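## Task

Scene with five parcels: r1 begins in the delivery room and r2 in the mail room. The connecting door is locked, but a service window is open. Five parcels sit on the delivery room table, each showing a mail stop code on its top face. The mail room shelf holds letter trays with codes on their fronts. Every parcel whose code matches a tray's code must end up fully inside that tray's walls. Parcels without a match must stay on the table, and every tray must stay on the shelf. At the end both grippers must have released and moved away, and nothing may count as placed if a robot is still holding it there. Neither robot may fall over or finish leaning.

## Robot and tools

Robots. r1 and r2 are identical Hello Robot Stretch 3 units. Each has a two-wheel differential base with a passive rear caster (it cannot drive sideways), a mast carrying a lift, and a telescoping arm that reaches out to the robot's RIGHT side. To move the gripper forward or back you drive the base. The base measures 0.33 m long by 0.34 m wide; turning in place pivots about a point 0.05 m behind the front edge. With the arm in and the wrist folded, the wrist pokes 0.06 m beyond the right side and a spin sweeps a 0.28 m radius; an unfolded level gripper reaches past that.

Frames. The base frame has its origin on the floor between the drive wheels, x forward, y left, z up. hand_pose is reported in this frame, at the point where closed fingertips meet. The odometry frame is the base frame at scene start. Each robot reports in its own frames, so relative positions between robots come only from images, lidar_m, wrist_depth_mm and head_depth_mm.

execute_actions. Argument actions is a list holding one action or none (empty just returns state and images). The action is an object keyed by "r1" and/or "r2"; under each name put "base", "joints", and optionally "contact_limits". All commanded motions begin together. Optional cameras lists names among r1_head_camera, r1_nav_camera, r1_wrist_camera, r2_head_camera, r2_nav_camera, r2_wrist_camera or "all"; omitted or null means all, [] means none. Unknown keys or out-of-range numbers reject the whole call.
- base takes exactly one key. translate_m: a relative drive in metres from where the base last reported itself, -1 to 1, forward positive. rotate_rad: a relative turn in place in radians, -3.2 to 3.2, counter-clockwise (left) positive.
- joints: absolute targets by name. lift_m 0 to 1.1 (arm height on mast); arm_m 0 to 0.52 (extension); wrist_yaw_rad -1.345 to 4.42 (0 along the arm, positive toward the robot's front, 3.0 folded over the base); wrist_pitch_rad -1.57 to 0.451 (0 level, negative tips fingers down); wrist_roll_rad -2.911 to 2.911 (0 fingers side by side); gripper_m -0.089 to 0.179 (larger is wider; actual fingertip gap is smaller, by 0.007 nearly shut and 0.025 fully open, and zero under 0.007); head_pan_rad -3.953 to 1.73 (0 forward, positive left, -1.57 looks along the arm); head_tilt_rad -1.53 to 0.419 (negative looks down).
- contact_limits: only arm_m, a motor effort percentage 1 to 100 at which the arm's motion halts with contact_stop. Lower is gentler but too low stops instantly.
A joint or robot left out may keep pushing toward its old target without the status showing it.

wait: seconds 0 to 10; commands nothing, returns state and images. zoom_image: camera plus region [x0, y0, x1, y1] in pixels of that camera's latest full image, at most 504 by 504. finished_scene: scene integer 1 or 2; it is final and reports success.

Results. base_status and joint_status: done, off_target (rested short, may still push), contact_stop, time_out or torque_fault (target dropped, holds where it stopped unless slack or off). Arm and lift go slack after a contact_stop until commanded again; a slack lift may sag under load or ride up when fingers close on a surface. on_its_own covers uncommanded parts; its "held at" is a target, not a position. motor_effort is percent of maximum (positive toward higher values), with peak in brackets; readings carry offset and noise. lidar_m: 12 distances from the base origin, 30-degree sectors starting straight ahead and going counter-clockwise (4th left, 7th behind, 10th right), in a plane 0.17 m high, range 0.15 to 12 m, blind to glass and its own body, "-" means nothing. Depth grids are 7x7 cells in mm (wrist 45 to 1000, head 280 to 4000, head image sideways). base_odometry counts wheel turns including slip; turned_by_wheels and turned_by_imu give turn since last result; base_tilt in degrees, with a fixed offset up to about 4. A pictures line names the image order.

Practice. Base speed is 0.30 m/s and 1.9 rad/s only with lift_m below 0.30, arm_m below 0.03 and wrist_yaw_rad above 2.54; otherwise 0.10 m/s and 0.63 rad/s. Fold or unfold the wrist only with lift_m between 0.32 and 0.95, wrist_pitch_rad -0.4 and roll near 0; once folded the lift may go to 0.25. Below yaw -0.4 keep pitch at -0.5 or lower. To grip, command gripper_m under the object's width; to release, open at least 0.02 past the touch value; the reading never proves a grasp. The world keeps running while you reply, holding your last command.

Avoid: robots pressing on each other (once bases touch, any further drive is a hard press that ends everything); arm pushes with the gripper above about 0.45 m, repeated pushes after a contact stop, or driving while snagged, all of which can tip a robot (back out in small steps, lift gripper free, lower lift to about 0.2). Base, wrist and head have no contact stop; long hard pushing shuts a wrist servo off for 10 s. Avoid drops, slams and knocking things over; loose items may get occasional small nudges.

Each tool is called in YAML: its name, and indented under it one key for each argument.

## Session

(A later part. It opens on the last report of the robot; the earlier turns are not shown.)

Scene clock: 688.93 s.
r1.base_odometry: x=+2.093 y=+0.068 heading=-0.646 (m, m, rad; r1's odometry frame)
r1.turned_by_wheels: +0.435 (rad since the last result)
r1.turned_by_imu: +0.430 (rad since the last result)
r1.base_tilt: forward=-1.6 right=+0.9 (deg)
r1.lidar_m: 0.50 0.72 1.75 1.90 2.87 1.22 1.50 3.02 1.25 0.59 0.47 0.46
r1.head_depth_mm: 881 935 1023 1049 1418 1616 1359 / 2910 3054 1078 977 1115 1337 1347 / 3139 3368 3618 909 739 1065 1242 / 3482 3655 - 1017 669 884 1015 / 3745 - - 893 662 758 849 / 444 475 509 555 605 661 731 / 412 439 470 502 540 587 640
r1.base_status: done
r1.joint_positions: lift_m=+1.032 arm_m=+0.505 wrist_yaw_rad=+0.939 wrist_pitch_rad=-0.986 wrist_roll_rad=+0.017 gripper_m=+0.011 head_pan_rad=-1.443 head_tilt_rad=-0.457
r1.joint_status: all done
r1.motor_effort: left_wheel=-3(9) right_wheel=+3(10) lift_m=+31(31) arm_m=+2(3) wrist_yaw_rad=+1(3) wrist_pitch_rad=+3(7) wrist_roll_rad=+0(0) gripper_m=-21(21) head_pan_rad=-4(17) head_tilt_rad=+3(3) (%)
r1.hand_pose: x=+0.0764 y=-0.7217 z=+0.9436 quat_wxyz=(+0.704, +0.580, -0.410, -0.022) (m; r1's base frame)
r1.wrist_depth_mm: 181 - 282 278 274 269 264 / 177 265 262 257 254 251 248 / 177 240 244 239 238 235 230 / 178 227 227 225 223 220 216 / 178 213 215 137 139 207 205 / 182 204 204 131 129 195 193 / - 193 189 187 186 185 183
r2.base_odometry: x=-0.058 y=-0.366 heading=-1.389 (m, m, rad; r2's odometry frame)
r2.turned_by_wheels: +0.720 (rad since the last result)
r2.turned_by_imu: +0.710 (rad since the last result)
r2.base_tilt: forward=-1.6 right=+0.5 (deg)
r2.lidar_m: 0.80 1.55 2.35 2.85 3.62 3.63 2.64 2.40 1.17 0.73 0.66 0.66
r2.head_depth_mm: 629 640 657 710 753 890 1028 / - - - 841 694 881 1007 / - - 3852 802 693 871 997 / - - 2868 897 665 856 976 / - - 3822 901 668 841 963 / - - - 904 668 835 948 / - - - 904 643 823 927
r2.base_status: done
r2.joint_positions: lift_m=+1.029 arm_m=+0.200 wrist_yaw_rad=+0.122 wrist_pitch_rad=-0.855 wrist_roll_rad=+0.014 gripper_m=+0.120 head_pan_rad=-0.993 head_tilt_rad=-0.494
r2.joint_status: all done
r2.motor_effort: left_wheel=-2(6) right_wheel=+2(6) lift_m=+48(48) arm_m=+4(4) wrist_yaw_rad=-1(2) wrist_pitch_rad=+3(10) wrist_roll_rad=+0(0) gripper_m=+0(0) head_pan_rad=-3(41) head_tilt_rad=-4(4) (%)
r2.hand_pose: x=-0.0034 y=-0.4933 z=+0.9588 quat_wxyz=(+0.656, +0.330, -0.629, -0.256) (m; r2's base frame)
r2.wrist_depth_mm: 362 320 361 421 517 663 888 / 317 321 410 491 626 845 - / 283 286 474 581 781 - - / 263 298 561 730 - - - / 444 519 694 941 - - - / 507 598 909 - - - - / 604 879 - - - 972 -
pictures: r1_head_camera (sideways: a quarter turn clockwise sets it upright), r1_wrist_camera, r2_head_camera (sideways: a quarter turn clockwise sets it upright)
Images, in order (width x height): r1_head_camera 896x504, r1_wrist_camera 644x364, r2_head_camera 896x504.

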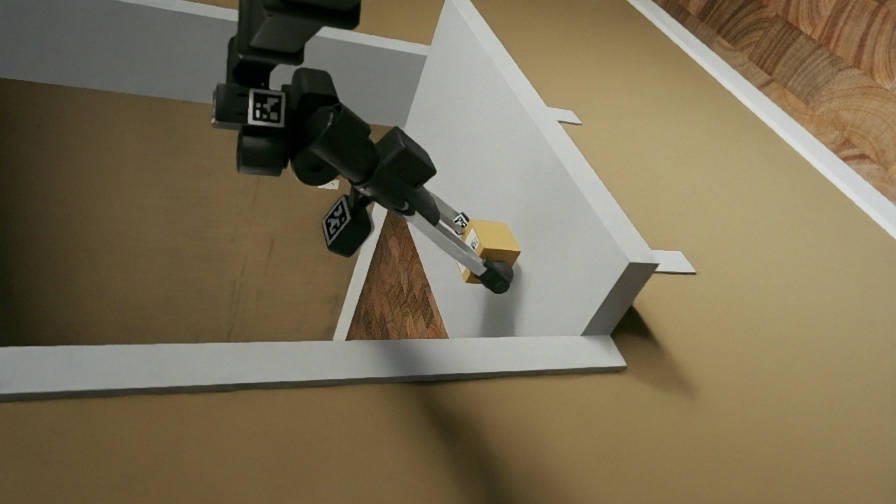

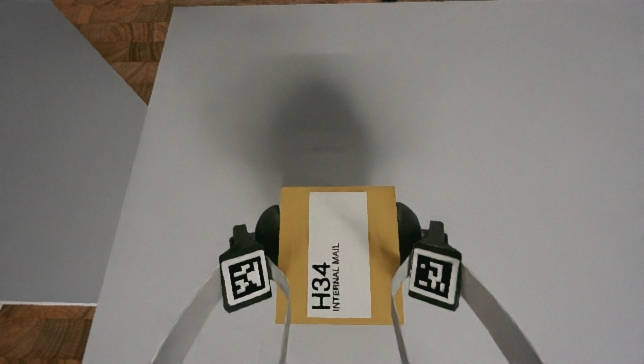

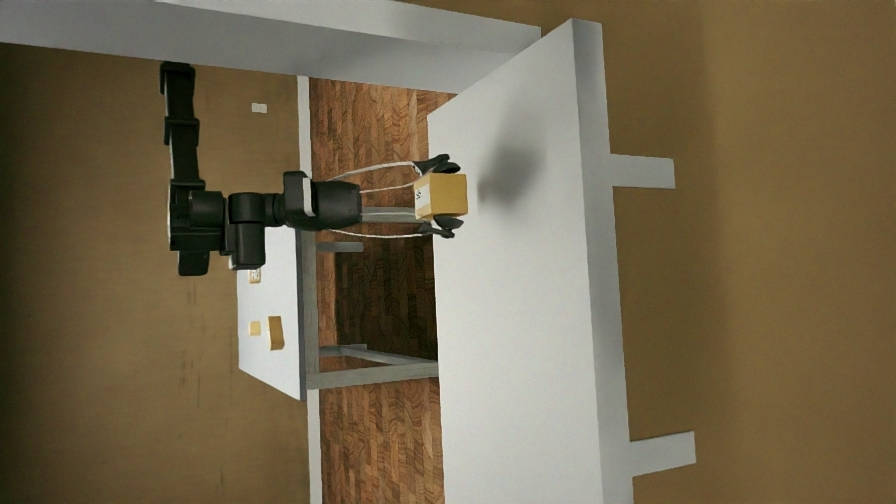

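execute_actions:
  actions:
    - {"r1": {"joints": {"lift_m": 1.0105, "gripper_m": 0.12}}, "r2": {"base": {"rotate_rad": 0.533}, "joints": {"wrist_yaw_rad": 0.17, "arm_m": 0.235, "head_pan_rad": -1.55}}}
  cameras: ["r1_wrist_camera", "r2_head_camera", "r2_wrist_camera"]

Scene clock: 700.93 s.
r1.base_odometry: x=+2.093 y=+0.068 heading=-0.646 (m, m, rad; r1's odometry frame)
r1.turned_by_wheels: +0.000 (rad since the last result)
r1.turned_by_imu: +0.001 (rad since the last result)
r1.base_tilt: forward=-1.6 right=+0.9 (deg)
r1.lidar_m: 0.50 0.72 1.76 1.90 2.87 1.21 1.50 3.03 1.25 0.59 0.47 0.46
r1.head_depth_mm: 882 939 1030 1036 1417 1616 1357 / 2964 3035 - 977 1112 1326 1338 / 3137 3412 3645 865 740 1065 1241 / 3458 3690 - 987 669 880 1017 / 3710 - - 897 657 755 850 / 444 475 511 554 602 661 731 / 412 439 469 503 540 587 639
r1.base_status: not commanded
r1.joint_positions: lift_m=+1.011 arm_m=+0.505 wrist_yaw_rad=+0.939 wrist_pitch_rad=-0.987 wrist_roll_rad=+0.017 gripper_m=+0.120 head_pan_rad=-1.443 head_tilt_rad=-0.457
r1.joint_status: all done
r1.motor_effort: left_wheel=-3(3) right_wheel=+3(2) lift_m=+23(25) arm_m=+2(2) wrist_yaw_rad=+1(1) wrist_pitch_rad=+3(3) wrist_roll_rad=+0(0) gripper_m=+0(94) head_pan_rad=-3(4) head_tilt_rad=+2(3) (%)
r1.hand_pose: x=+0.0763 y=-0.7216 z=+0.9224 quat_wxyz=(+0.704, +0.580, -0.410, -0.022) (m; r1's base frame)
r1.wrist_depth_mm: 181 - 252 249 245 243 239 / 176 234 235 232 228 226 223 / 178 219 219 216 213 210 208 / 177 206 204 202 199 198 196 / 178 195 193 139 185 188 183 / 182 183 181 131 174 - 173 / - 172 172 167 167 166 164
r2.base_odometry: x=-0.058 y=-0.366 heading=-0.856 (m, m, rad; r2's odometry frame)
r2.turned_by_wheels: +0.533 (rad since the last result)
r2.turned_by_imu: +0.526 (rad since the last result)
r2.base_tilt: forward=-1.7 right=+0.5 (deg)
r2.lidar_m: 1.58 2.35 2.87 3.61 3.65 2.63 2.39 1.15 0.73 0.66 0.66 0.81
r2.head_depth_mm: 605 618 - 735 777 904 1038 / - - - 779 693 889 1016 / - - 825 - 682 871 1000 / - - 2543 898 665 862 982 / - - 3804 896 666 848 965 / - - 3807 902 668 832 943 / - - - 907 644 821 927
r2.base_status: done
r2.joint_positions: lift_m=+1.029 arm_m=+0.235 wrist_yaw_rad=+0.168 wrist_pitch_rad=-0.856 wrist_roll_rad=+0.014 gripper_m=+0.120 head_pan_rad=-1.543 head_tilt_rad=-0.494
r2.joint_status: all done
r2.motor_effort: left_wheel=-2(7) right_wheel=+2(7) lift_m=+48(48) arm_m=+4(6) wrist_yaw_rad=+2(3) wrist_pitch_rad=+4(3) wrist_roll_rad=+0(0) gripper_m=+0(0) head_pan_rad=-4(34) head_tilt_rad=-3(4) (%)
r2.hand_pose: x=+0.0035 y=-0.5272 z=+0.9587 quat_wxyz=(+0.662, +0.345, -0.621, -0.241) (m; r2's base frame)
r2.wrist_depth_mm: 363 353 350 338 320 328 259 / 319 313 311 306 304 299 262 / 284 281 279 278 271 269 268 / 261 255 252 249 246 246 247 / 239 236 234 233 230 228 223 / 800 714 752 717 708 - 670 / - - - - - 978 970
pictures: r1_wrist_camera, r2_head_camera (sideways: a quarter turn clockwise sets it upright), r2_wrist_camera
Images, in order (width x height): r1_wrist_camera 644x364, r2_head_camera 896x504, r2_wrist_camera 644x364.

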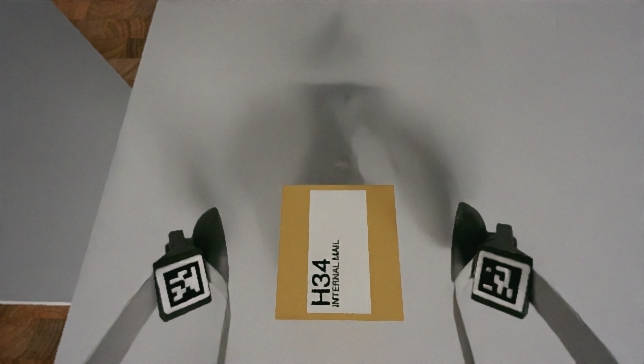

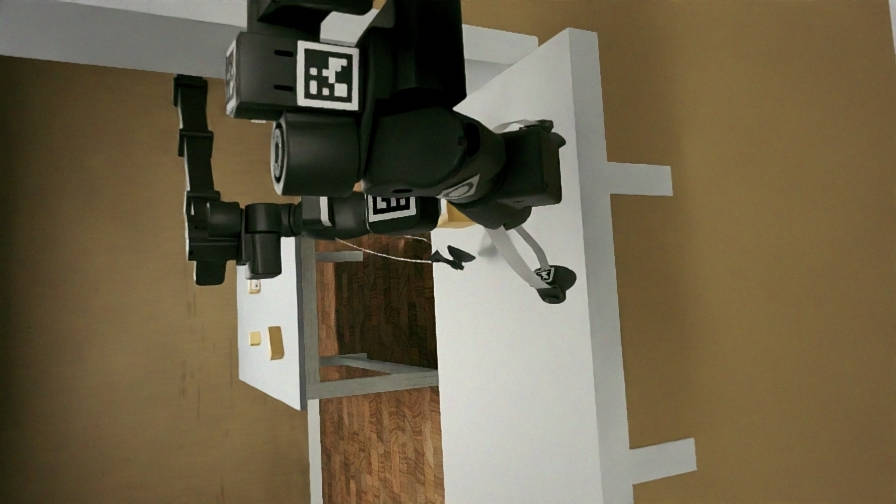

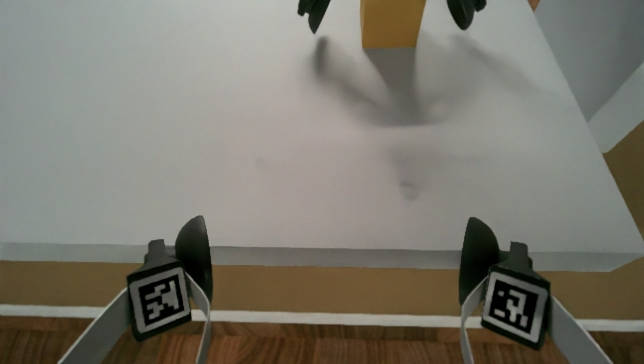

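execute_actions:
  actions:
    - {"r1": {"base": {"translate_m": -0.17}, "joints": {"lift_m": 1.075, "arm_m": 0.27, "gripper_m": 0.15}}, "r2": {"joints": {"wrist_yaw_rad": 0.14, "arm_m": 0.496, "lift_m": 1.005}}}
  cameras: ["r1_head_camera", "r2_head_camera", "r2_wrist_camera"]

Scene clock: 721.60 s.
r1.base_odometry: x=+1.957 y=+0.171 heading=-0.646 (m, m, rad; r1's odometry frame)
r1.turned_by_wheels: +0.000 (rad since the last result)
r1.turned_by_imu: +0.000 (rad since the last result)
r1.base_tilt: forward=-1.5 right=+1.0 (deg)
r1.lidar_m: 0.65 0.93 1.86 2.01 3.03 1.07 1.33 2.94 1.62 0.77 0.61 0.60
r1.head_depth_mm: 1026 1111 - 1551 1866 1672 1352 / 894 948 - 1340 1478 1609 1332 / 915 986 1075 - 1212 1403 1344 / 3287 3565 3770 956 1031 1164 1272 / 3676 - - 948 834 993 1114 / - - - 879 688 868 964 / - - 763 874 683 769 839
r1.base_status: done
r1.joint_positions: lift_m=+1.075 arm_m=+0.270 wrist_yaw_rad=+0.940 wrist_pitch_rad=-0.987 wrist_roll_rad=+0.017 gripper_m=+0.150 head_pan_rad=-1.443 head_tilt_rad=-0.457
r1.joint_status: all done
r1.motor_effort: left_wheel=-3(7) right_wheel=+3(6) lift_m=+31(30) arm_m=-3(1) wrist_yaw_rad=+0(1) wrist_pitch_rad=+3(3) wrist_roll_rad=+0(0) gripper_m=+0(94) head_pan_rad=-4(4) head_tilt_rad=+3(4) (%)
r1.hand_pose: x=+0.0764 y=-0.4868 z=+0.9865 quat_wxyz=(+0.704, +0.580, -0.409, -0.022) (m; r1's base frame)
r1.wrist_depth_mm: 364 367 361 338 324 326 323 / 448 445 441 314 309 305 301 / 592 571 575 568 557 545 537 / 843 853 811 808 791 773 764 / - - - - - - - / - - - - - - - / - - - - - - -
r2.base_odometry: x=-0.058 y=-0.366 heading=-0.856 (m, m, rad; r2's odometry frame)
r2.turned_by_wheels: +0.000 (rad since the last result)
r2.turned_by_imu: +0.000 (rad since the last result)
r2.base_tilt: forward=-1.6 right=+0.6 (deg)
r2.lidar_m: 1.58 2.35 2.87 3.60 3.66 2.63 2.39 1.14 0.73 0.66 0.66 0.81
r2.head_depth_mm: 606 617 - 720 777 907 1043 / - - 3693 821 692 892 1017 / - 1090 - 802 694 872 1003 / - - 2881 846 665 860 988 / - - 3752 902 666 843 961 / - - 3795 900 667 830 943 / - - - 906 639 822 930
r2.base_status: not commanded
r2.joint_positions: lift_m=+1.006 arm_m=+0.496 wrist_yaw_rad=+0.141 wrist_pitch_rad=-0.857 wrist_roll_rad=+0.014 gripper_m=+0.120 head_pan_rad=-1.543 head_tilt_rad=-0.494
r2.joint_status: all done
r2.motor_effort: left_wheel=-2(2) right_wheel=+2(1) lift_m=+17(42) arm_m=+4(3) wrist_yaw_rad=+0(7) wrist_pitch_rad=+4(4) wrist_roll_rad=+0(0) gripper_m=+0(0) head_pan_rad=-3(3) head_tilt_rad=-4(4) (%)
r2.hand_pose: x=-0.0006 y=-0.7887 z=+0.9350 quat_wxyz=(+0.658, +0.337, -0.625, -0.250) (m; r2's base frame)
r2.wrist_depth_mm: - - - - - - - / - - - - - - - / 250 249 245 242 241 239 - / 227 224 224 221 220 217 - / 208 206 202 148 197 202 195 / 191 194 188 137 181 - 180 / 178 173 174 157 170 168 169
pictures: r1_head_camera (sideways: a quarter turn clockwise sets it upright), r2_head_camera (sideways: a quarter turn clockwise sets it upright), r2_wrist_camera
Images, in order (width x height): r1_head_camera 896x504, r2_head_camera 896x504, r2_wrist_camera 644x364.

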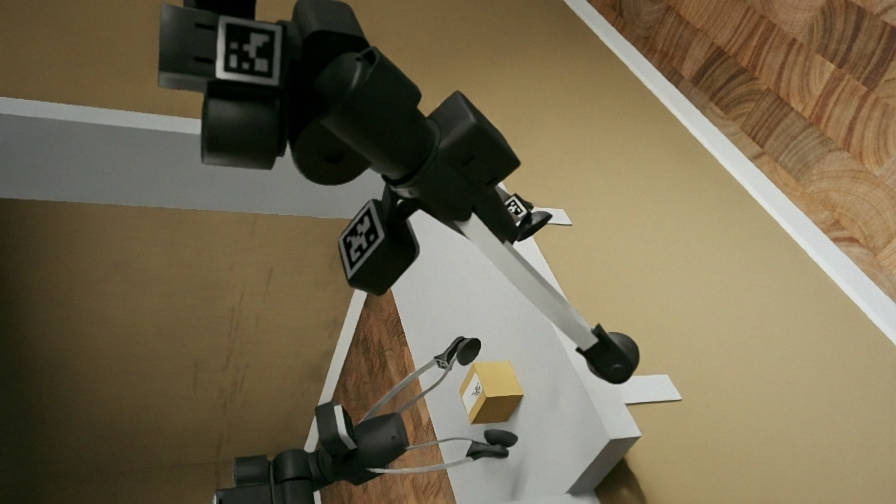

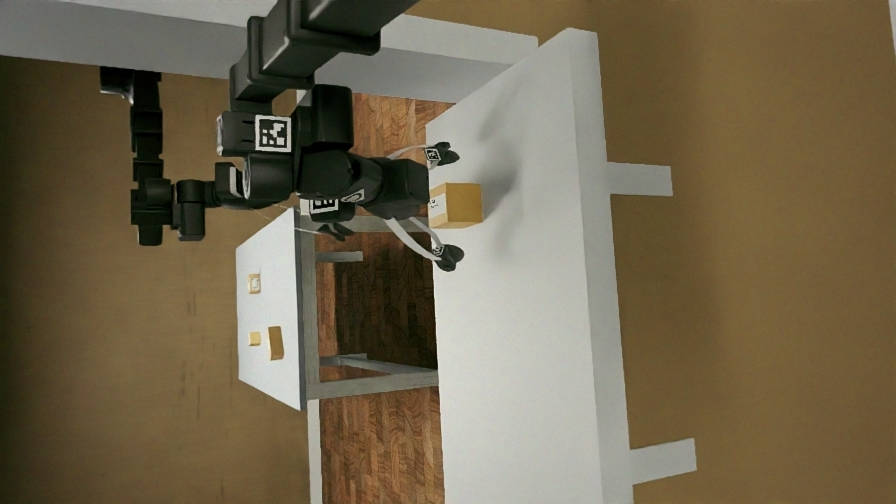

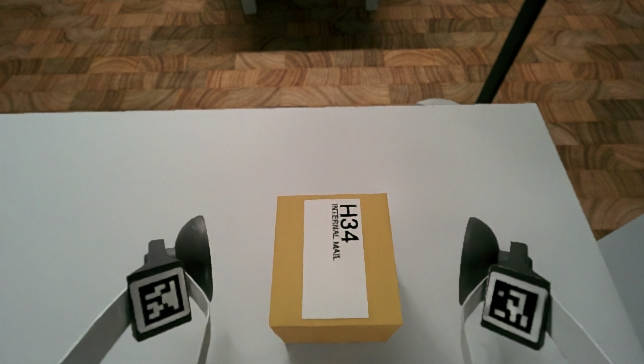

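execute_actions:
  actions:
    - {"r1": {"joints": {"arm_m": 0.2, "gripper_m": 0.08}}, "r2": {"joints": {"arm_m": 0.492, "lift_m": 0.997, "gripper_m": 0.002}}}
  cameras: ["r2_wrist_camera"]

Scene clock: 726.77 s.
r1.base_odometry: x=+1.957 y=+0.171 heading=-0.646 (m, m, rad; r1's odometry frame)
r1.turned_by_wheels: +0.000 (rad since the last result)
r1.turned_by_imu: +0.001 (rad since the last result)
r1.base_tilt: forward=-1.4 right=+0.9 (deg)
r1.lidar_m: 0.65 0.93 1.86 2.00 3.02 1.07 1.33 2.94 1.62 0.77 0.61 0.60
r1.head_depth_mm: 1029 1108 - 1623 1865 1670 1355 / 891 977 - - 1504 1596 1345 / 923 987 1062 - 1236 1394 1342 / 3316 3516 3806 857 1032 1165 1263 / 3656 - - 921 738 1007 1116 / - - - 807 686 860 960 / - - 769 879 686 771 841
r1.base_status: not commanded
r1.joint_positions: lift_m=+1.075 arm_m=+0.200 wrist_yaw_rad=+0.940 wrist_pitch_rad=-0.987 wrist_roll_rad=+0.017 gripper_m=+0.080 head_pan_rad=-1.443 head_tilt_rad=-0.457
r1.joint_status: all done
r1.motor_effort: left_wheel=-3(3) right_wheel=+3(3) lift_m=+31(31) arm_m=-2(2) wrist_yaw_rad=+0(0) wrist_pitch_rad=+3(3) wrist_roll_rad=+0(0) gripper_m=+0(95) head_pan_rad=-4(4) head_tilt_rad=+3(3) (%)
r1.hand_pose: x=+0.0764 y=-0.4168 z=+0.9865 quat_wxyz=(+0.704, +0.580, -0.409, -0.022) (m; r1's base frame)
r1.wrist_depth_mm: 415 416 413 381 333 324 327 / 515 513 504 482 325 318 315 / 669 663 654 656 650 634 628 / 972 956 959 916 913 910 882 / - - - - - - - / - - - - - - - / - - - - - - -
r2.base_odometry: x=-0.058 y=-0.366 heading=-0.856 (m, m, rad; r2's odometry frame)
r2.turned_by_wheels: +0.000 (rad since the last result)
r2.turned_by_imu: +0.000 (rad since the last result)
r2.base_tilt: forward=-1.6 right=+0.6 (deg)
r2.lidar_m: 1.58 2.35 2.87 3.60 3.63 2.63 2.40 1.15 0.73 0.66 0.66 0.81
r2.head_depth_mm: 603 617 - 724 774 902 1040 / - - 3737 821 693 890 1023 / - 1086 - 802 694 873 1005 / - - 3329 851 663 862 980 / - - 3737 902 668 847 963 / - - 3847 900 668 833 947 / - - - 899 640 817 928
r2.base_status: not commanded
r2.joint_positions: lift_m=+0.998 arm_m=+0.492 wrist_yaw_rad=+0.141 wrist_pitch_rad=-0.857 wrist_roll_rad=+0.014 gripper_m=+0.003 head_pan_rad=-1.543 head_tilt_rad=-0.494
r2.joint_status: all done
r2.motor_effort: left_wheel=-2(2) right_wheel=+2(2) lift_m=+17(20) arm_m=-3(5) wrist_yaw_rad=+0(0) wrist_pitch_rad=+4(4) wrist_roll_rad=+0(0) gripper_m=-17(91) head_pan_rad=-3(3) head_tilt_rad=-4(4) (%)
r2.hand_pose: x=-0.0006 y=-0.7854 z=+0.9268 quat_wxyz=(+0.658, +0.337, -0.625, -0.251) (m; r2's base frame)
r2.wrist_depth_mm: - - - - - - - / - - - - - - - / 241 236 234 232 231 228 - / 216 215 212 151 208 208 - / 199 197 198 138 188 190 186 / 183 182 - 128 128 175 174 / 169 169 165 161 162 162 162
pictures: r2_wrist_camera
Images, in order (width x height): r2_wrist_camera 644x364.

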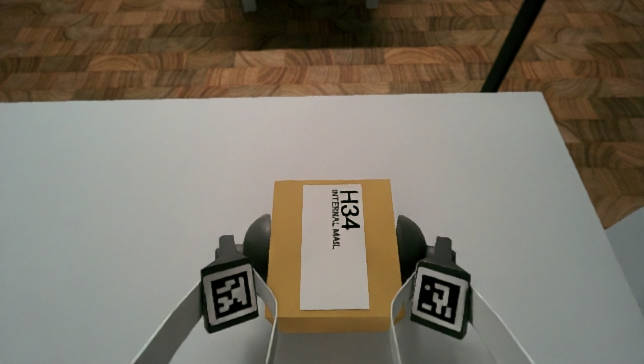

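execute_actions:
  actions:
    - {"r1": {"joints": {"arm_m": 0.005, "lift_m": 0.85, "wrist_pitch_rad": -0.55}}, "r2": {"base": {"rotate_rad": 1.744}, "joints": {"arm_m": 0.17, "lift_m": 1.022, "wrist_yaw_rad": -0.65, "head_pan_rad": -0.1, "head_tilt_rad": -0.2}}}
  cameras: ["r2_wrist_camera", "r2_head_camera", "r1_nav_camera"]

Scene clock: 745.77 s.
r1.base_odometry: x=+1.957 y=+0.171 heading=-0.646 (m, m, rad; r1's odometry frame)
r1.turned_by_wheels: +0.000 (rad since the last result)
r1.turned_by_imu: +0.001 (rad since the last result)
r1.base_tilt: forward=-1.5 right=+0.9 (deg)
r1.lidar_m: 0.65 0.93 1.86 2.01 3.02 1.07 1.33 2.94 1.62 0.77 0.61 0.60
r1.head_depth_mm: 1027 1158 1329 1549 1869 1653 1349 / 893 991 1106 1265 1469 1603 1351 / 923 986 1049 1028 1209 1397 1342 / 3351 3611 3864 964 1026 1162 1265 / 3625 - - 951 760 998 1112 / - - - 939 689 870 956 / - - - 934 685 768 842
r1.base_status: not commanded
r1.joint_positions: lift_m=+0.850 arm_m=+0.005 wrist_yaw_rad=+0.940 wrist_pitch_rad=-0.570 wrist_roll_rad=+0.017 gripper_m=+0.080 head_pan_rad=-1.443 head_tilt_rad=-0.457
r1.joint_status: all done
r1.motor_effort: left_wheel=-3(3) right_wheel=+3(2) lift_m=+22(23) arm_m=-2(7) wrist_yaw_rad=+0(0) wrist_pitch_rad=+8(8) wrist_roll_rad=+0(0) gripper_m=-1(1) head_pan_rad=-4(3) head_tilt_rad=+3(3) (%)
r1.hand_pose: x=+0.1423 y=-0.2699 z=+0.8304 quat_wxyz=(+0.691, +0.486, -0.521, +0.126) (m; r1's base frame)
r1.wrist_depth_mm: 429 422 418 414 413 401 401 / 480 475 472 466 459 451 445 / 556 542 539 528 519 518 504 / 652 627 617 616 602 594 581 / 764 763 716 721 728 705 685 / 938 958 - 911 890 819 863 / 966 977 978 942 943 947 909
r2.base_odometry: x=-0.058 y=-0.366 heading=+0.887 (m, m, rad; r2's odometry frame)
r2.turned_by_wheels: +1.744 (rad since the last result)
r2.turned_by_imu: +1.721 (rad since the last result)
r2.base_tilt: forward=-1.6 right=+0.5 (deg)
r2.lidar_m: 3.61 3.36 2.48 2.40 0.93 0.68 0.66 0.68 0.94 2.34 2.44 3.33
r2.head_depth_mm: 2642 3435 3543 3720 3428 2267 1697 / 2629 3449 3531 3606 3458 2268 1685 / 2629 3467 3539 3618 3410 2275 1692 / 2637 3398 3504 3566 3455 2290 1686 / 2629 3391 3453 3557 3480 2271 1677 / 2618 3349 3464 3598 3465 2276 1697 / 2645 3354 3473 3520 3490 2289 1694
r2.base_status: done
r2.joint_positions: lift_m=+1.021 arm_m=+0.170 wrist_yaw_rad=-0.648 wrist_pitch_rad=-0.860 wrist_roll_rad=+0.014 gripper_m=+0.003 head_pan_rad=-0.107 head_tilt_rad=-0.211
r2.joint_status: all done
r2.motor_effort: left_wheel=-2(8) right_wheel=+2(9) lift_m=+48(46) arm_m=-3(5) wrist_yaw_rad=-2(1) wrist_pitch_rad=+6(5) wrist_roll_rad=+0(0) gripper_m=-17(17) head_pan_rad=+3(45) head_tilt_rad=+6(29) (%)
r2.hand_pose: x=-0.1115 y=-0.4340 z=+0.9502 quat_wxyz=(+0.511, +0.072, -0.706, -0.485) (m; r2's base frame)
r2.wrist_depth_mm: - - - - 823 627 514 / - - - - 924 682 545 / - - - - - 746 593 / - - - 148 - 816 631 / - - - 138 - 923 696 / - - - 129 128 966 738 / - - - 973 951 - 836
pictures: r1_nav_camera (sideways: a quarter turn counterclockwise sets it upright), r2_head_camera (sideways: a quarter turn clockwise sets it upright), r2_wrist_camera
Images, in order (width x height): r1_nav_camera 672x504, r2_head_camera 896x504, r2_wrist_camera 644x364.

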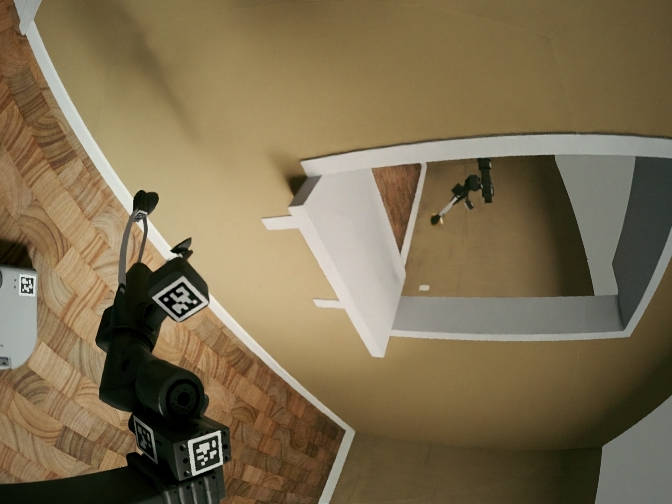

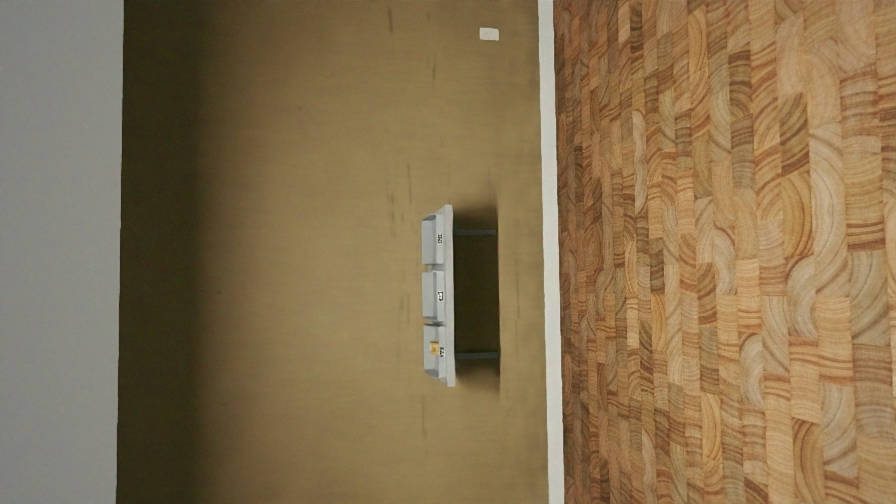

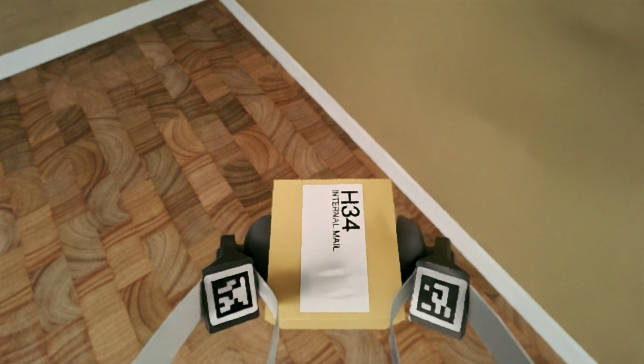

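execute_actions:
  actions:
    - {"r1": {"joints": {"lift_m": 0.4, "wrist_yaw_rad": 2.62, "gripper_m": 0.05, "head_pan_rad": -3.4, "head_tilt_rad": -0.4}}, "r2": {"base": {"translate_m": 1.0}, "joints": {"arm_m": 0.005, "lift_m": 0.29, "wrist_yaw_rad": 2.62, "wrist_pitch_rad": -0.55}}}
  cameras: ["r1_head_camera", "r2_wrist_camera"]

execute_actions:
  actions:
    - {"r2": {"base": {"translate_m": 1.0}, "joints": {"head_pan_rad": -0.2, "head_tilt_rad": -0.4}}}
  cameras: ["r2_head_camera"]

Scene clock: 758.77 s.
r1.base_odometry: x=+1.957 y=+0.171 heading=-0.646 (m, m, rad; r1's odometry frame)
r1.turned_by_wheels: +0.000 (rad since the last result)
r1.turned_by_imu: +0.002 (rad since the last result)
r1.base_tilt: forward=-1.6 right=+0.9 (deg)
r1.lidar_m: 0.65 0.93 1.86 2.02 3.04 1.06 1.33 2.94 1.62 0.77 0.61 0.60
r1.head_depth_mm: 2957 3213 3352 3441 2335 1751 1391 / 3084 3314 3451 1714 2221 1734 1400 / 3267 3454 3625 1458 1201 1581 1369 / 3374 3603 3717 1441 2113 1738 1391 / 3530 3724 - 1435 2088 1715 1383 / 3643 3874 - 1423 2146 1661 1368 / 3737 - - 3319 2066 1639 1365
r1.base_status: not commanded
r1.joint_positions: lift_m=+0.400 arm_m=+0.005 wrist_yaw_rad=+2.618 wrist_pitch_rad=-0.569 wrist_roll_rad=+0.017 gripper_m=+0.050 head_pan_rad=-3.393 head_tilt_rad=-0.409
r1.joint_status: all done
r1.motor_effort: left_wheel=-3(3) right_wheel=+2(3) lift_m=+22(23) arm_m=-2(2) wrist_yaw_rad=+1(2) wrist_pitch_rad=+7(8) wrist_roll_rad=+0(0) gripper_m=+0(91) head_pan_rad=-3(47) head_tilt_rad=+4(7) (%)
r1.hand_pose: x=+0.0802 y=+0.0255 z=+0.3806 quat_wxyz=(+0.368, +0.712, +0.013, +0.598) (m; r1's base frame)
r1.wrist_depth_mm: - - - - - - 798 / - - - - - - 782 / 968 947 905 913 884 854 776 / - 791 769 751 742 723 710 / - 670 671 656 649 637 615 / 569 600 593 563 533 554 546 / 525 - - 510 494 490 491
r2.base_odometry: x=+0.573 y=+0.409 heading=+0.887 (m, m, rad; r2's odometry frame)
r2.turned_by_wheels: +0.000 (rad since the last result)
r2.turned_by_imu: -0.001 (rad since the last result)
r2.base_tilt: forward=-1.6 right=+0.5 (deg)
r2.lidar_m: 2.64 2.76 2.47 2.37 2.31 1.71 1.66 1.72 2.36 2.34 2.43 2.73
r2.head_depth_mm: 2436 2494 2537 2638 2795 2266 1692 / 2417 2521 2574 2660 2787 2277 1687 / 2381 2482 2552 2668 2754 2275 1697 / 2393 2466 2528 2603 2703 2261 1697 / 2375 2424 2530 2579 2733 2276 1687 / 2349 2418 2503 2584 2695 2289 1700 / 2342 2395 2521 2561 2655 2318 1695
r2.base_status: done
r2.joint_positions: lift_m=+0.291 arm_m=+0.005 wrist_yaw_rad=+2.618 wrist_pitch_rad=-0.574 wrist_roll_rad=+0.014 gripper_m=+0.003 head_pan_rad=-0.107 head_tilt_rad=-0.210
r2.joint_status: all done
r2.motor_effort: left_wheel=-2(7) right_wheel=+2(8) lift_m=+17(40) arm_m=-3(2) wrist_yaw_rad=+2(1) wrist_pitch_rad=+13(14) wrist_roll_rad=+0(0) gripper_m=-17(17) head_pan_rad=+3(3) head_tilt_rad=+4(5) (%)
r2.hand_pose: x=+0.0798 y=+0.0246 z=+0.2699 quat_wxyz=(+0.369, +0.711, +0.016, +0.598) (m; r2's base frame)
r2.wrist_depth_mm: - - - - - - - / 918 928 946 903 882 866 869 / 736 739 741 720 716 693 697 / 642 616 601 148 594 590 577 / - 520 534 137 504 512 512 / - - - 129 128 448 445 / - - - 387 387 396 393
pictures: r1_head_camera (sideways: a quarter turn clockwise sets it upright), r2_wrist_camera
Images, in order (width x height): r1_head_camera 896x504, r2_wrist_camera 644x364.

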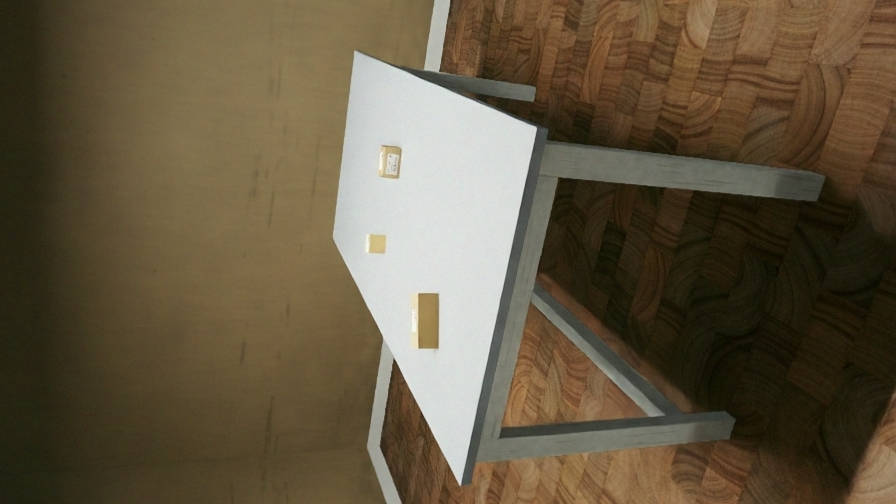

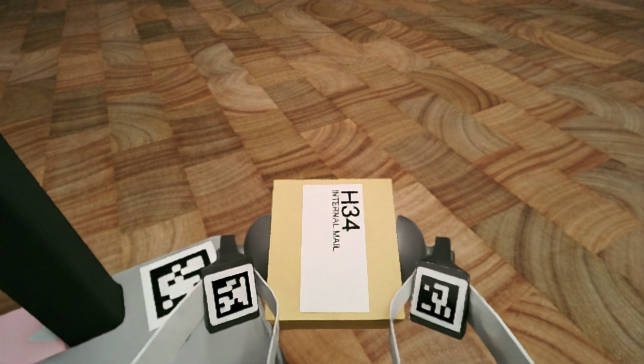

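Scene clock: 763.87 s.
r1.base_odometry: x=+1.957 y=+0.171 heading=-0.646 (m, m, rad; r1's odometry frame)
r1.turned_by_wheels: +0.000 (rad since the last result)
r1.turned_by_imu: +0.001 (rad since the last result)
r1.base_tilt: forward=-1.6 right=+1.0 (deg)
r1.lidar_m: 0.65 0.93 1.86 2.01 3.00 1.06 1.33 2.93 1.62 0.77 0.61 0.60
r1.head_depth_mm: 3014 3200 3426 3448 2329 1744 1402 / 3147 3293 3420 1738 2209 1738 1390 / 3223 3432 3533 1454 1199 1564 1374 / 3309 3601 3717 1437 2105 1728 1379 / 3443 3706 - 1429 2099 1709 1379 / 3634 3870 - 1416 2188 1636 1371 / 3692 - - 3265 2055 1653 1369
r1.base_status: not commanded
r1.joint_positions: lift_m=+0.400 arm_m=+0.005 wrist_yaw_rad=+2.618 wrist_pitch_rad=-0.569 wrist_roll_rad=+0.017 gripper_m=+0.050 head_pan_rad=-3.393 head_tilt_rad=-0.409
r1.joint_status: not commanded
r1.motor_effort: left_wheel=-3(3) right_wheel=+3(2) lift_m=+22(22) arm_m=-2(2) wrist_yaw_rad=+1(2) wrist_pitch_rad=+7(7) wrist_roll_rad=+0(0) gripper_m=+0(0) head_pan_rad=-4(3) head_tilt_rad=+3(4) (%)
r1.hand_pose: x=+0.0802 y=+0.0255 z=+0.3806 quat_wxyz=(+0.368, +0.712, +0.013, +0.598) (m; r1's base frame)
r1.wrist_depth_mm: - - - - - - 819 / - - - - - - 782 / 975 954 914 925 883 865 772 / - 786 763 753 756 737 703 / - 657 670 647 671 622 622 / 578 597 584 564 540 553 550 / 523 - - 507 502 487 490
r2.base_odometry: x=+1.205 y=+1.185 heading=+0.887 (m, m, rad; r2's odometry frame)
r2.turned_by_wheels: +0.000 (rad since the last result)
r2.turned_by_imu: -0.001 (rad since the last result)
r2.base_tilt: forward=-1.6 right=+0.5 (deg)
r2.lidar_m: 1.64 1.71 2.36 2.39 2.48 2.74 2.65 2.75 2.44 2.35 2.32 1.71
r2.head_depth_mm: 1463 1575 1676 1814 1971 1768 1407 / 1454 1552 1669 1776 1936 1763 1407 / 1421 1523 1622 1521 1905 1778 1412 / 1397 1492 1604 1519 1850 1774 1417 / 1378 1478 1577 1528 1821 1778 1414 / 1369 1441 1554 1534 1791 1789 1404 / 1348 1423 1519 1529 1764 1773 1415
r2.base_status: done
r2.joint_positions: lift_m=+0.291 arm_m=+0.005 wrist_yaw_rad=+2.618 wrist_pitch_rad=-0.574 wrist_roll_rad=+0.014 gripper_m=+0.003 head_pan_rad=-0.193 head_tilt_rad=-0.396
r2.joint_status: all done
r2.motor_effort: left_wheel=-2(6) right_wheel=+2(8) lift_m=+18(18) arm_m=-3(3) wrist_yaw_rad=+2(1) wrist_pitch_rad=+13(13) wrist_roll_rad=+0(0) gripper_m=-17(17) head_pan_rad=-3(15) head_tilt_rad=-3(23) (%)
r2.hand_pose: x=+0.0798 y=+0.0246 z=+0.2700 quat_wxyz=(+0.369, +0.711, +0.016, +0.598) (m; r2's base frame)
r2.wrist_depth_mm: - - - - - - - / 937 910 910 887 881 864 873 / 745 755 722 725 708 691 698 / 637 610 594 148 589 591 588 / - 525 530 138 500 505 502 / - - - 128 128 445 443 / - - - 384 390 392 392
pictures: r2_head_camera (sideways: a quarter turn clockwise sets it upright)
Images, in order (width x height): r2_head_camera 896x504.

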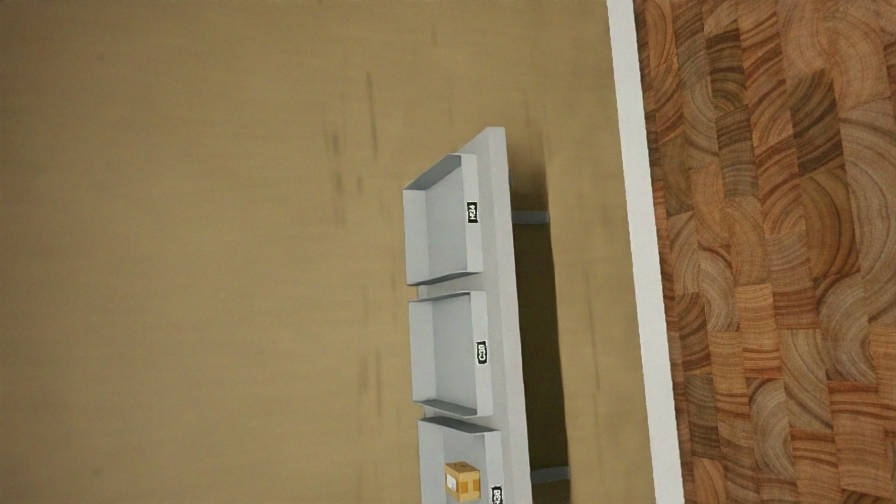

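execute_actions:
  actions:
    - {"r2": {"base": {"translate_m": 0.615}, "joints": {"lift_m": 0.955, "arm_m": 0.51, "wrist_yaw_rad": 0.0, "head_pan_rad": -0.4, "head_tilt_rad": -0.55}}}
  cameras: ["r2_head_camera"]

Scene clock: 777.50 s.
r1.base_odometry: x=+1.957 y=+0.171 heading=-0.646 (m, m, rad; r1's odometry frame)
r1.turned_by_wheels: +0.000 (rad since the last result)
r1.turned_by_imu: +0.001 (rad since the last result)
r1.base_tilt: forward=-1.6 right=+0.9 (deg)
r1.lidar_m: 0.65 0.93 1.86 2.00 3.02 1.06 1.33 2.92 1.62 0.77 0.61 0.60
r1.head_depth_mm: 2996 3192 3344 3497 2343 1753 1395 / 3151 3357 3428 1727 2230 1753 1395 / 3226 3383 3591 1453 1196 1569 1372 / 3289 3636 3702 1448 2096 1737 1387 / 3466 3708 - 1422 2067 1729 1373 / 3626 3858 - 1421 2163 1641 1378 / 3671 - - 3270 2061 1635 1359
r1.base_status: not commanded
r1.joint_positions: lift_m=+0.400 arm_m=+0.005 wrist_yaw_rad=+2.618 wrist_pitch_rad=-0.569 wrist_roll_rad=+0.017 gripper_m=+0.050 head_pan_rad=-3.393 head_tilt_rad=-0.409
r1.joint_status: not commanded
r1.motor_effort: left_wheel=-3(3) right_wheel=+3(3) lift_m=+22(22) arm_m=-2(2) wrist_yaw_rad=+2(2) wrist_pitch_rad=+7(7) wrist_roll_rad=+0(0) gripper_m=+0(0) head_pan_rad=-4(4) head_tilt_rad=+3(3) (%)
r1.hand_pose: x=+0.0802 y=+0.0255 z=+0.3806 quat_wxyz=(+0.368, +0.712, +0.013, +0.598) (m; r1's base frame)
r1.wrist_depth_mm: - - - - - - 803 / - - - - - - 788 / 950 932 930 922 891 853 776 / - 790 774 757 754 729 699 / - 666 675 650 646 634 628 / 572 602 596 557 526 550 540 / 524 - - 501 501 497 496
r2.base_odometry: x=+1.594 y=+1.661 heading=+0.887 (m, m, rad; r2's odometry frame)
r2.turned_by_wheels: +0.000 (rad since the last result)
r2.turned_by_imu: -0.003 (rad since the last result)
r2.base_tilt: forward=-1.6 right=+0.5 (deg)
r2.lidar_m: 1.03 1.08 1.47 2.38 2.48 3.35 3.23 3.31 2.44 2.35 1.47 1.07
r2.head_depth_mm: 1002 1116 1234 1389 1608 1530 1264 / 969 1061 1177 1317 1471 1532 1265 / 931 1022 1128 1188 836 1525 1266 / 898 978 1079 1094 806 1478 1259 / 869 948 1039 1077 787 1433 1274 / 839 914 996 1045 805 1383 1272 / 812 881 960 1002 804 1309 1282
r2.base_status: done
r2.joint_positions: lift_m=+0.954 arm_m=+0.510 wrist_yaw_rad=+0.001 wrist_pitch_rad=-0.574 wrist_roll_rad=+0.014 gripper_m=+0.003 head_pan_rad=-0.393 head_tilt_rad=-0.543
r2.joint_status: all done
r2.motor_effort: left_wheel=-2(6) right_wheel=+0(8) lift_m=+48(56) arm_m=+4(5) wrist_yaw_rad=-1(4) wrist_pitch_rad=+13(13) wrist_roll_rad=+0(0) gripper_m=-17(17) head_pan_rad=-4(21) head_tilt_rad=-5(18) (%)
r2.hand_pose: x=-0.0213 y=-0.8566 z=+0.9337 quat_wxyz=(+0.674, +0.199, -0.682, -0.201) (m; r2's base frame)
r2.wrist_depth_mm: - - - - - - - / - - - - - - - / - - - - - - - / - - - 148 - - - / - - - 138 - - - / - - - 129 128 - - / - - - - - - -
pictures: r2_head_camera (sideways: a quarter turn clockwise sets it upright)
Images, in order (width x height): r2_head_camera 896x504.

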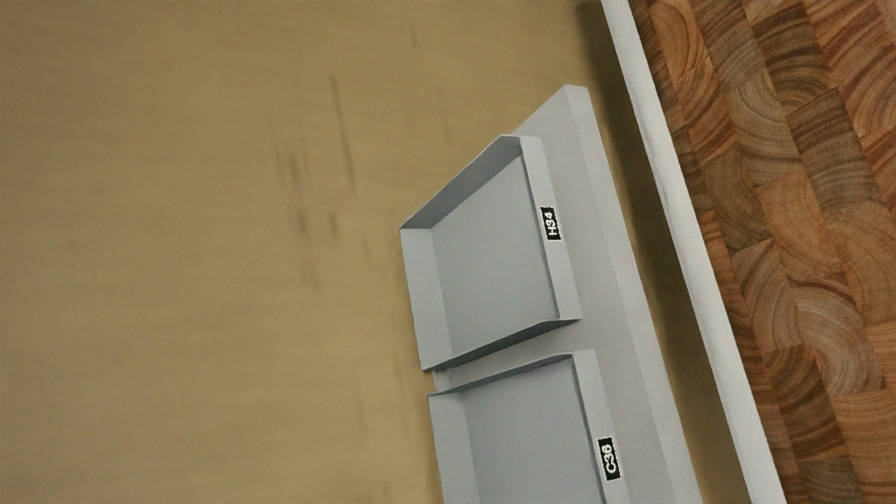

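execute_actions:
  actions:
    - {"r2": {"base": {"rotate_rad": 1.23}, "joints": {"wrist_pitch_rad": -0.85, "head_pan_rad": -1.6, "head_tilt_rad": -0.55}}}
  cameras: ["r2_head_camera", "r2_wrist_camera"]

Scene clock: 782.87 s.
r1.base_odometry: x=+1.957 y=+0.171 heading=-0.646 (m, m, rad; r1's odometry frame)
r1.turned_by_wheels: +0.000 (rad since the last result)
r1.turned_by_imu: +0.001 (rad since the last result)
r1.base_tilt: forward=-1.6 right=+1.0 (deg)
r1.lidar_m: 0.65 0.93 1.86 2.00 3.04 1.06 1.33 2.94 1.62 0.77 0.61 0.60
r1.head_depth_mm: 2995 3208 3364 3482 2339 1751 1395 / 3090 3330 3476 1720 2234 1754 1403 / 3207 3430 3599 1454 1196 1572 1376 / 3339 3569 3691 1441 2104 1740 1382 / 3502 3710 - 1429 2084 1715 1388 / 3640 3938 - 1413 2167 1645 1377 / 3783 - - 3307 2038 1653 1362
r1.base_status: not commanded
r1.joint_positions: lift_m=+0.400 arm_m=+0.005 wrist_yaw_rad=+2.618 wrist_pitch_rad=-0.569 wrist_roll_rad=+0.017 gripper_m=+0.050 head_pan_rad=-3.393 head_tilt_rad=-0.409
r1.joint_status: not commanded
r1.motor_effort: left_wheel=-3(3) right_wheel=+3(3) lift_m=+22(22) arm_m=-2(2) wrist_yaw_rad=+1(1) wrist_pitch_rad=+7(7) wrist_roll_rad=+0(0) gripper_m=+0(0) head_pan_rad=-4(4) head_tilt_rad=+4(3) (%)
r1.hand_pose: x=+0.0802 y=+0.0255 z=+0.3806 quat_wxyz=(+0.368, +0.712, +0.013, +0.598) (m; r1's base frame)
r1.wrist_depth_mm: - - - - - - 806 / - - - - - - 795 / 951 963 911 893 865 881 780 / - 781 761 766 736 730 690 / - 677 673 637 655 628 621 / 573 596 591 564 534 556 544 / 522 - - 498 491 495 489
r2.base_odometry: x=+1.593 y=+1.661 heading=+2.117 (m, m, rad; r2's odometry frame)
r2.turned_by_wheels: +1.230 (rad since the last result)
r2.turned_by_imu: +1.213 (rad since the last result)
r2.base_tilt: forward=-1.6 right=+0.5 (deg)
r2.lidar_m: 1.85 2.39 2.67 3.26 3.24 2.85 2.37 2.35 1.25 1.04 1.03 1.15
r2.head_depth_mm: 983 1083 1174 - 1590 1539 1261 / 953 1042 - 1293 861 1531 1262 / 921 1002 - 987 830 1521 1269 / 891 969 1058 989 803 1477 1278 / 863 941 1028 1078 783 1425 1276 / 839 909 997 1041 802 1385 1270 / 813 878 958 1014 803 1323 1279
r2.base_status: done
r2.joint_positions: lift_m=+0.954 arm_m=+0.510 wrist_yaw_rad=+0.001 wrist_pitch_rad=-0.858 wrist_roll_rad=+0.014 gripper_m=+0.003 head_pan_rad=-1.593 head_tilt_rad=-0.543
r2.joint_status: all done
r2.motor_effort: left_wheel=-2(8) right_wheel=+2(9) lift_m=+48(48) arm_m=+4(4) wrist_yaw_rad=+0(1) wrist_pitch_rad=+5(11) wrist_roll_rad=-1(1) gripper_m=-17(17) head_pan_rad=-3(45) head_tilt_rad=-3(5) (%)
r2.hand_pose: x=-0.0214 y=-0.8038 z=+0.8834 quat_wxyz=(+0.639, +0.293, -0.647, -0.296) (m; r2's base frame)
r2.wrist_depth_mm: 307 328 350 361 420 469 527 / 336 342 352 377 472 566 670 / 321 344 356 349 335 718 863 / 299 313 322 148 304 926 - / 263 287 297 137 285 278 - / 238 267 - 129 128 242 - / 222 223 248 242 244 234 921
pictures: r2_head_camera (sideways: a quarter turn clockwise sets it upright), r2_wrist_camera
Images, in order (width x height): r2_head_camera 896x504, r2_wrist_camera 644x364.

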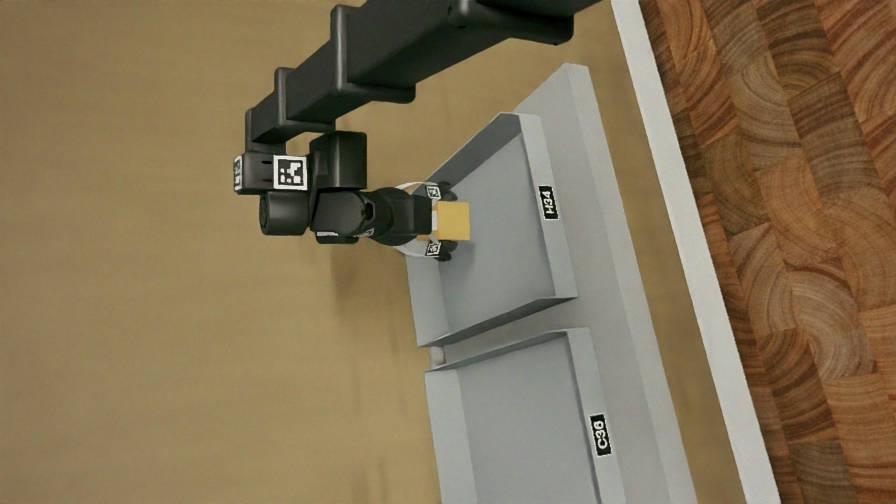

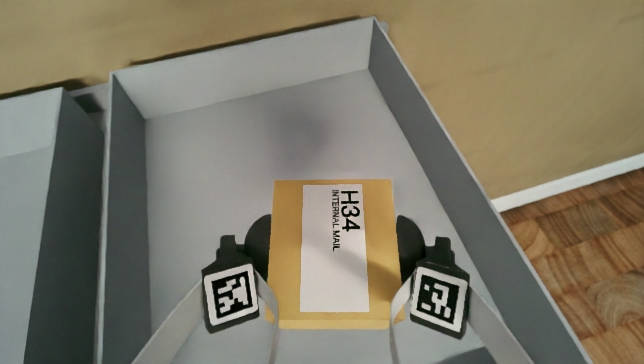

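execute_actions:
  actions:
    - {"r2": {"joints": {"lift_m": 0.88, "arm_m": 0.518, "wrist_yaw_rad": 0.12}}}
  cameras: ["r2_head_camera", "r2_wrist_camera"]

Scene clock: 790.93 s.
r1.base_odometry: x=+1.957 y=+0.171 heading=-0.646 (m, m, rad; r1's odometry frame)
r1.turned_by_wheels: +0.000 (rad since the last result)
r1.turned_by_imu: +0.001 (rad since the last result)
r1.base_tilt: forward=-1.5 right=+0.9 (deg)
r1.lidar_m: 0.65 0.93 1.86 2.01 3.01 1.06 1.33 2.93 1.62 0.77 0.61 0.60
r1.head_depth_mm: 3003 3210 3371 3495 2348 1771 1407 / 3129 3271 3476 1716 2236 1750 1392 / 3256 3445 3562 1464 1192 1589 1379 / 3333 3551 3734 1438 2098 1736 1382 / 3407 3748 - 1426 2083 1706 1373 / 3605 3882 - 1425 2194 1660 1372 / 3675 - - 3314 2066 1646 1367
r1.base_status: not commanded
r1.joint_positions: lift_m=+0.400 arm_m=+0.005 wrist_yaw_rad=+2.618 wrist_pitch_rad=-0.569 wrist_roll_rad=+0.017 gripper_m=+0.050 head_pan_rad=-3.393 head_tilt_rad=-0.409
r1.joint_status: not commanded
r1.motor_effort: left_wheel=-3(3) right_wheel=+3(4) lift_m=+22(22) arm_m=-2(2) wrist_yaw_rad=+1(2) wrist_pitch_rad=+8(8) wrist_roll_rad=+0(0) gripper_m=-1(1) head_pan_rad=-4(4) head_tilt_rad=+3(3) (%)
r1.hand_pose: x=+0.0802 y=+0.0255 z=+0.3806 quat_wxyz=(+0.368, +0.712, +0.013, +0.598) (m; r1's base frame)
r1.wrist_depth_mm: - - - - - - 817 / - - - - - - 793 / 963 967 930 894 884 874 777 / - 778 777 754 741 721 697 / - 682 675 652 655 636 616 / 580 592 592 569 536 556 542 / 515 - - 502 500 493 485
r2.base_odometry: x=+1.593 y=+1.661 heading=+2.117 (m, m, rad; r2's odometry frame)
r2.turned_by_wheels: +0.000 (rad since the last result)
r2.turned_by_imu: +0.000 (rad since the last result)
r2.base_tilt: forward=-1.6 right=+0.5 (deg)
r2.lidar_m: 1.85 2.39 2.66 3.25 3.24 2.84 2.36 2.35 1.25 1.04 1.03 1.16
r2.head_depth_mm: 980 1096 1207 1335 - 1458 1273 / 952 1043 1141 1277 859 1527 1276 / 921 1005 1084 983 828 1526 1262 / 892 975 1060 1055 804 1472 1265 / 862 937 1032 1076 787 1429 1269 / 838 911 990 1043 804 1400 1279 / 816 884 959 1017 807 1319 1277
r2.base_status: not commanded
r2.joint_positions: lift_m=+0.881 arm_m=+0.518 wrist_yaw_rad=+0.117 wrist_pitch_rad=-0.860 wrist_roll_rad=+0.014 gripper_m=+0.003 head_pan_rad=-1.593 head_tilt_rad=-0.543
r2.joint_status: all done
r2.motor_effort: left_wheel=-2(2) right_wheel=+2(2) lift_m=+17(41) arm_m=+4(5) wrist_yaw_rad=+3(1) wrist_pitch_rad=+5(5) wrist_roll_rad=+0(0) gripper_m=-17(17) head_pan_rad=-3(4) head_tilt_rad=-4(5) (%)
r2.hand_pose: x=-0.0041 y=-0.8105 z=+0.8095 quat_wxyz=(+0.655, +0.330, -0.629, -0.259) (m; r2's base frame)
r2.wrist_depth_mm: 259 276 297 306 309 260 435 / 234 265 289 285 281 226 523 / 214 248 258 255 254 231 618 / 198 228 235 148 230 224 175 / 165 210 218 137 207 208 171 / 155 197 - 129 128 193 176 / 148 184 181 176 178 179 174
pictures: r2_head_camera (sideways: a quarter turn clockwise sets it upright), r2_wrist_camera
Images, in order (width x height): r2_head_camera 896x504, r2_wrist_camera 644x364.

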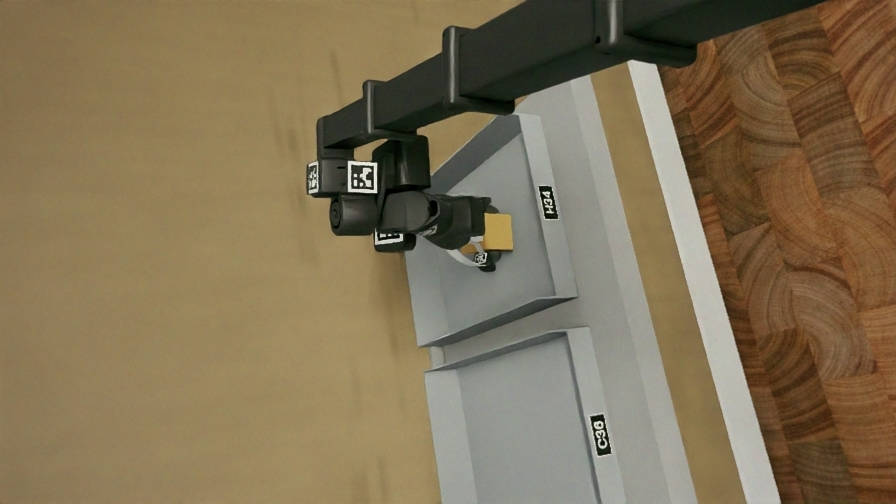

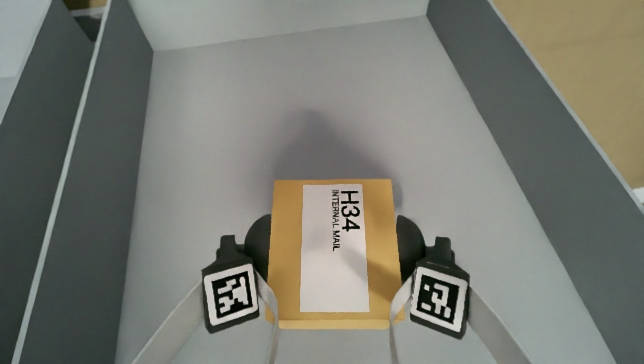

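execute_actions:
  actions:
    - {"r2": {"joints": {"lift_m": 0.8625, "gripper_m": 0.095}}}
  cameras: ["r2_wrist_camera"]

Scene clock: 796.70 s.
r1.base_odometry: x=+1.957 y=+0.171 heading=-0.646 (m, m, rad; r1's odometry frame)
r1.turned_by_wheels: +0.000 (rad since the last result)
r1.turned_by_imu: +0.001 (rad since the last result)
r1.base_tilt: forward=-1.5 right=+1.0 (deg)
r1.lidar_m: 0.65 0.93 1.86 2.01 3.04 1.07 1.33 2.94 1.62 0.77 0.61 0.60
r1.head_depth_mm: 3012 3185 3385 3467 2350 1756 1403 / 3086 3300 3418 1720 2245 1738 1397 / 3210 3407 3594 1459 1197 1575 1376 / 3368 3542 3727 1445 2083 1739 1388 / 3501 3721 - 1431 2090 1719 1374 / 3574 3872 - 1423 2166 1646 1375 / 3711 - - 3313 2082 1643 1363
r1.base_status: not commanded
r1.joint_positions: lift_m=+0.400 arm_m=+0.005 wrist_yaw_rad=+2.618 wrist_pitch_rad=-0.569 wrist_roll_rad=+0.017 gripper_m=+0.050 head_pan_rad=-3.393 head_tilt_rad=-0.409
r1.joint_status: not commanded
r1.motor_effort: left_wheel=-3(3) right_wheel=+2(3) lift_m=+22(22) arm_m=-2(2) wrist_yaw_rad=+1(1) wrist_pitch_rad=+8(7) wrist_roll_rad=+0(0) gripper_m=+0(0) head_pan_rad=-4(3) head_tilt_rad=+3(3) (%)
r1.hand_pose: x=+0.0802 y=+0.0255 z=+0.3806 quat_wxyz=(+0.368, +0.712, +0.013, +0.598) (m; r1's base frame)
r1.wrist_depth_mm: - - - - - - 800 / - - - - - - 774 / 970 954 927 906 900 870 784 / - 789 767 759 752 728 691 / - 667 664 649 642 624 634 / 580 591 586 561 528 554 543 / 522 - - 500 498 491 487
r2.base_odometry: x=+1.593 y=+1.661 heading=+2.117 (m, m, rad; r2's odometry frame)
r2.turned_by_wheels: +0.000 (rad since the last result)
r2.turned_by_imu: +0.000 (rad since the last result)
r2.base_tilt: forward=-1.6 right=+0.6 (deg)
r2.lidar_m: 1.85 2.39 2.66 3.25 3.24 2.85 2.36 2.35 1.25 1.04 1.03 1.15
r2.head_depth_mm: 982 1088 1207 1350 - - 1230 / 951 1044 1148 1269 859 1530 1263 / 927 1010 1090 983 827 1526 1269 / 888 971 1065 1087 806 1478 1265 / 864 937 1025 1072 782 1424 1277 / 839 908 993 1047 804 1392 1272 / 814 881 960 1013 801 1311 1270
r2.base_status: not commanded
r2.joint_positions: lift_m=+0.863 arm_m=+0.518 wrist_yaw_rad=+0.117 wrist_pitch_rad=-0.860 wrist_roll_rad=+0.014 gripper_m=+0.095 head_pan_rad=-1.593 head_tilt_rad=-0.543
r2.joint_status: all done
r2.motor_effort: left_wheel=-2(2) right_wheel=+2(2) lift_m=+17(15) arm_m=+4(4) wrist_yaw_rad=+2(3) wrist_pitch_rad=+5(5) wrist_roll_rad=+0(0) gripper_m=+0(81) head_pan_rad=-3(3) head_tilt_rad=-4(5) (%)
r2.hand_pose: x=-0.0041 y=-0.8105 z=+0.7920 quat_wxyz=(+0.655, +0.330, -0.629, -0.259) (m; r2's base frame)
r2.wrist_depth_mm: 232 275 288 289 287 223 430 / 211 255 262 260 256 222 493 / 177 233 236 231 231 221 168 / 164 213 214 153 209 207 166 / 158 196 199 140 189 192 171 / 153 183 178 130 133 179 170 / 149 168 167 162 163 161 162
pictures: r2_wrist_camera
Images, in order (width x height): r2_wrist_camera 644x364.

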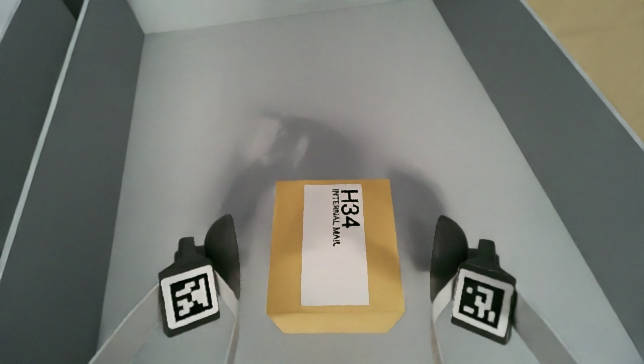

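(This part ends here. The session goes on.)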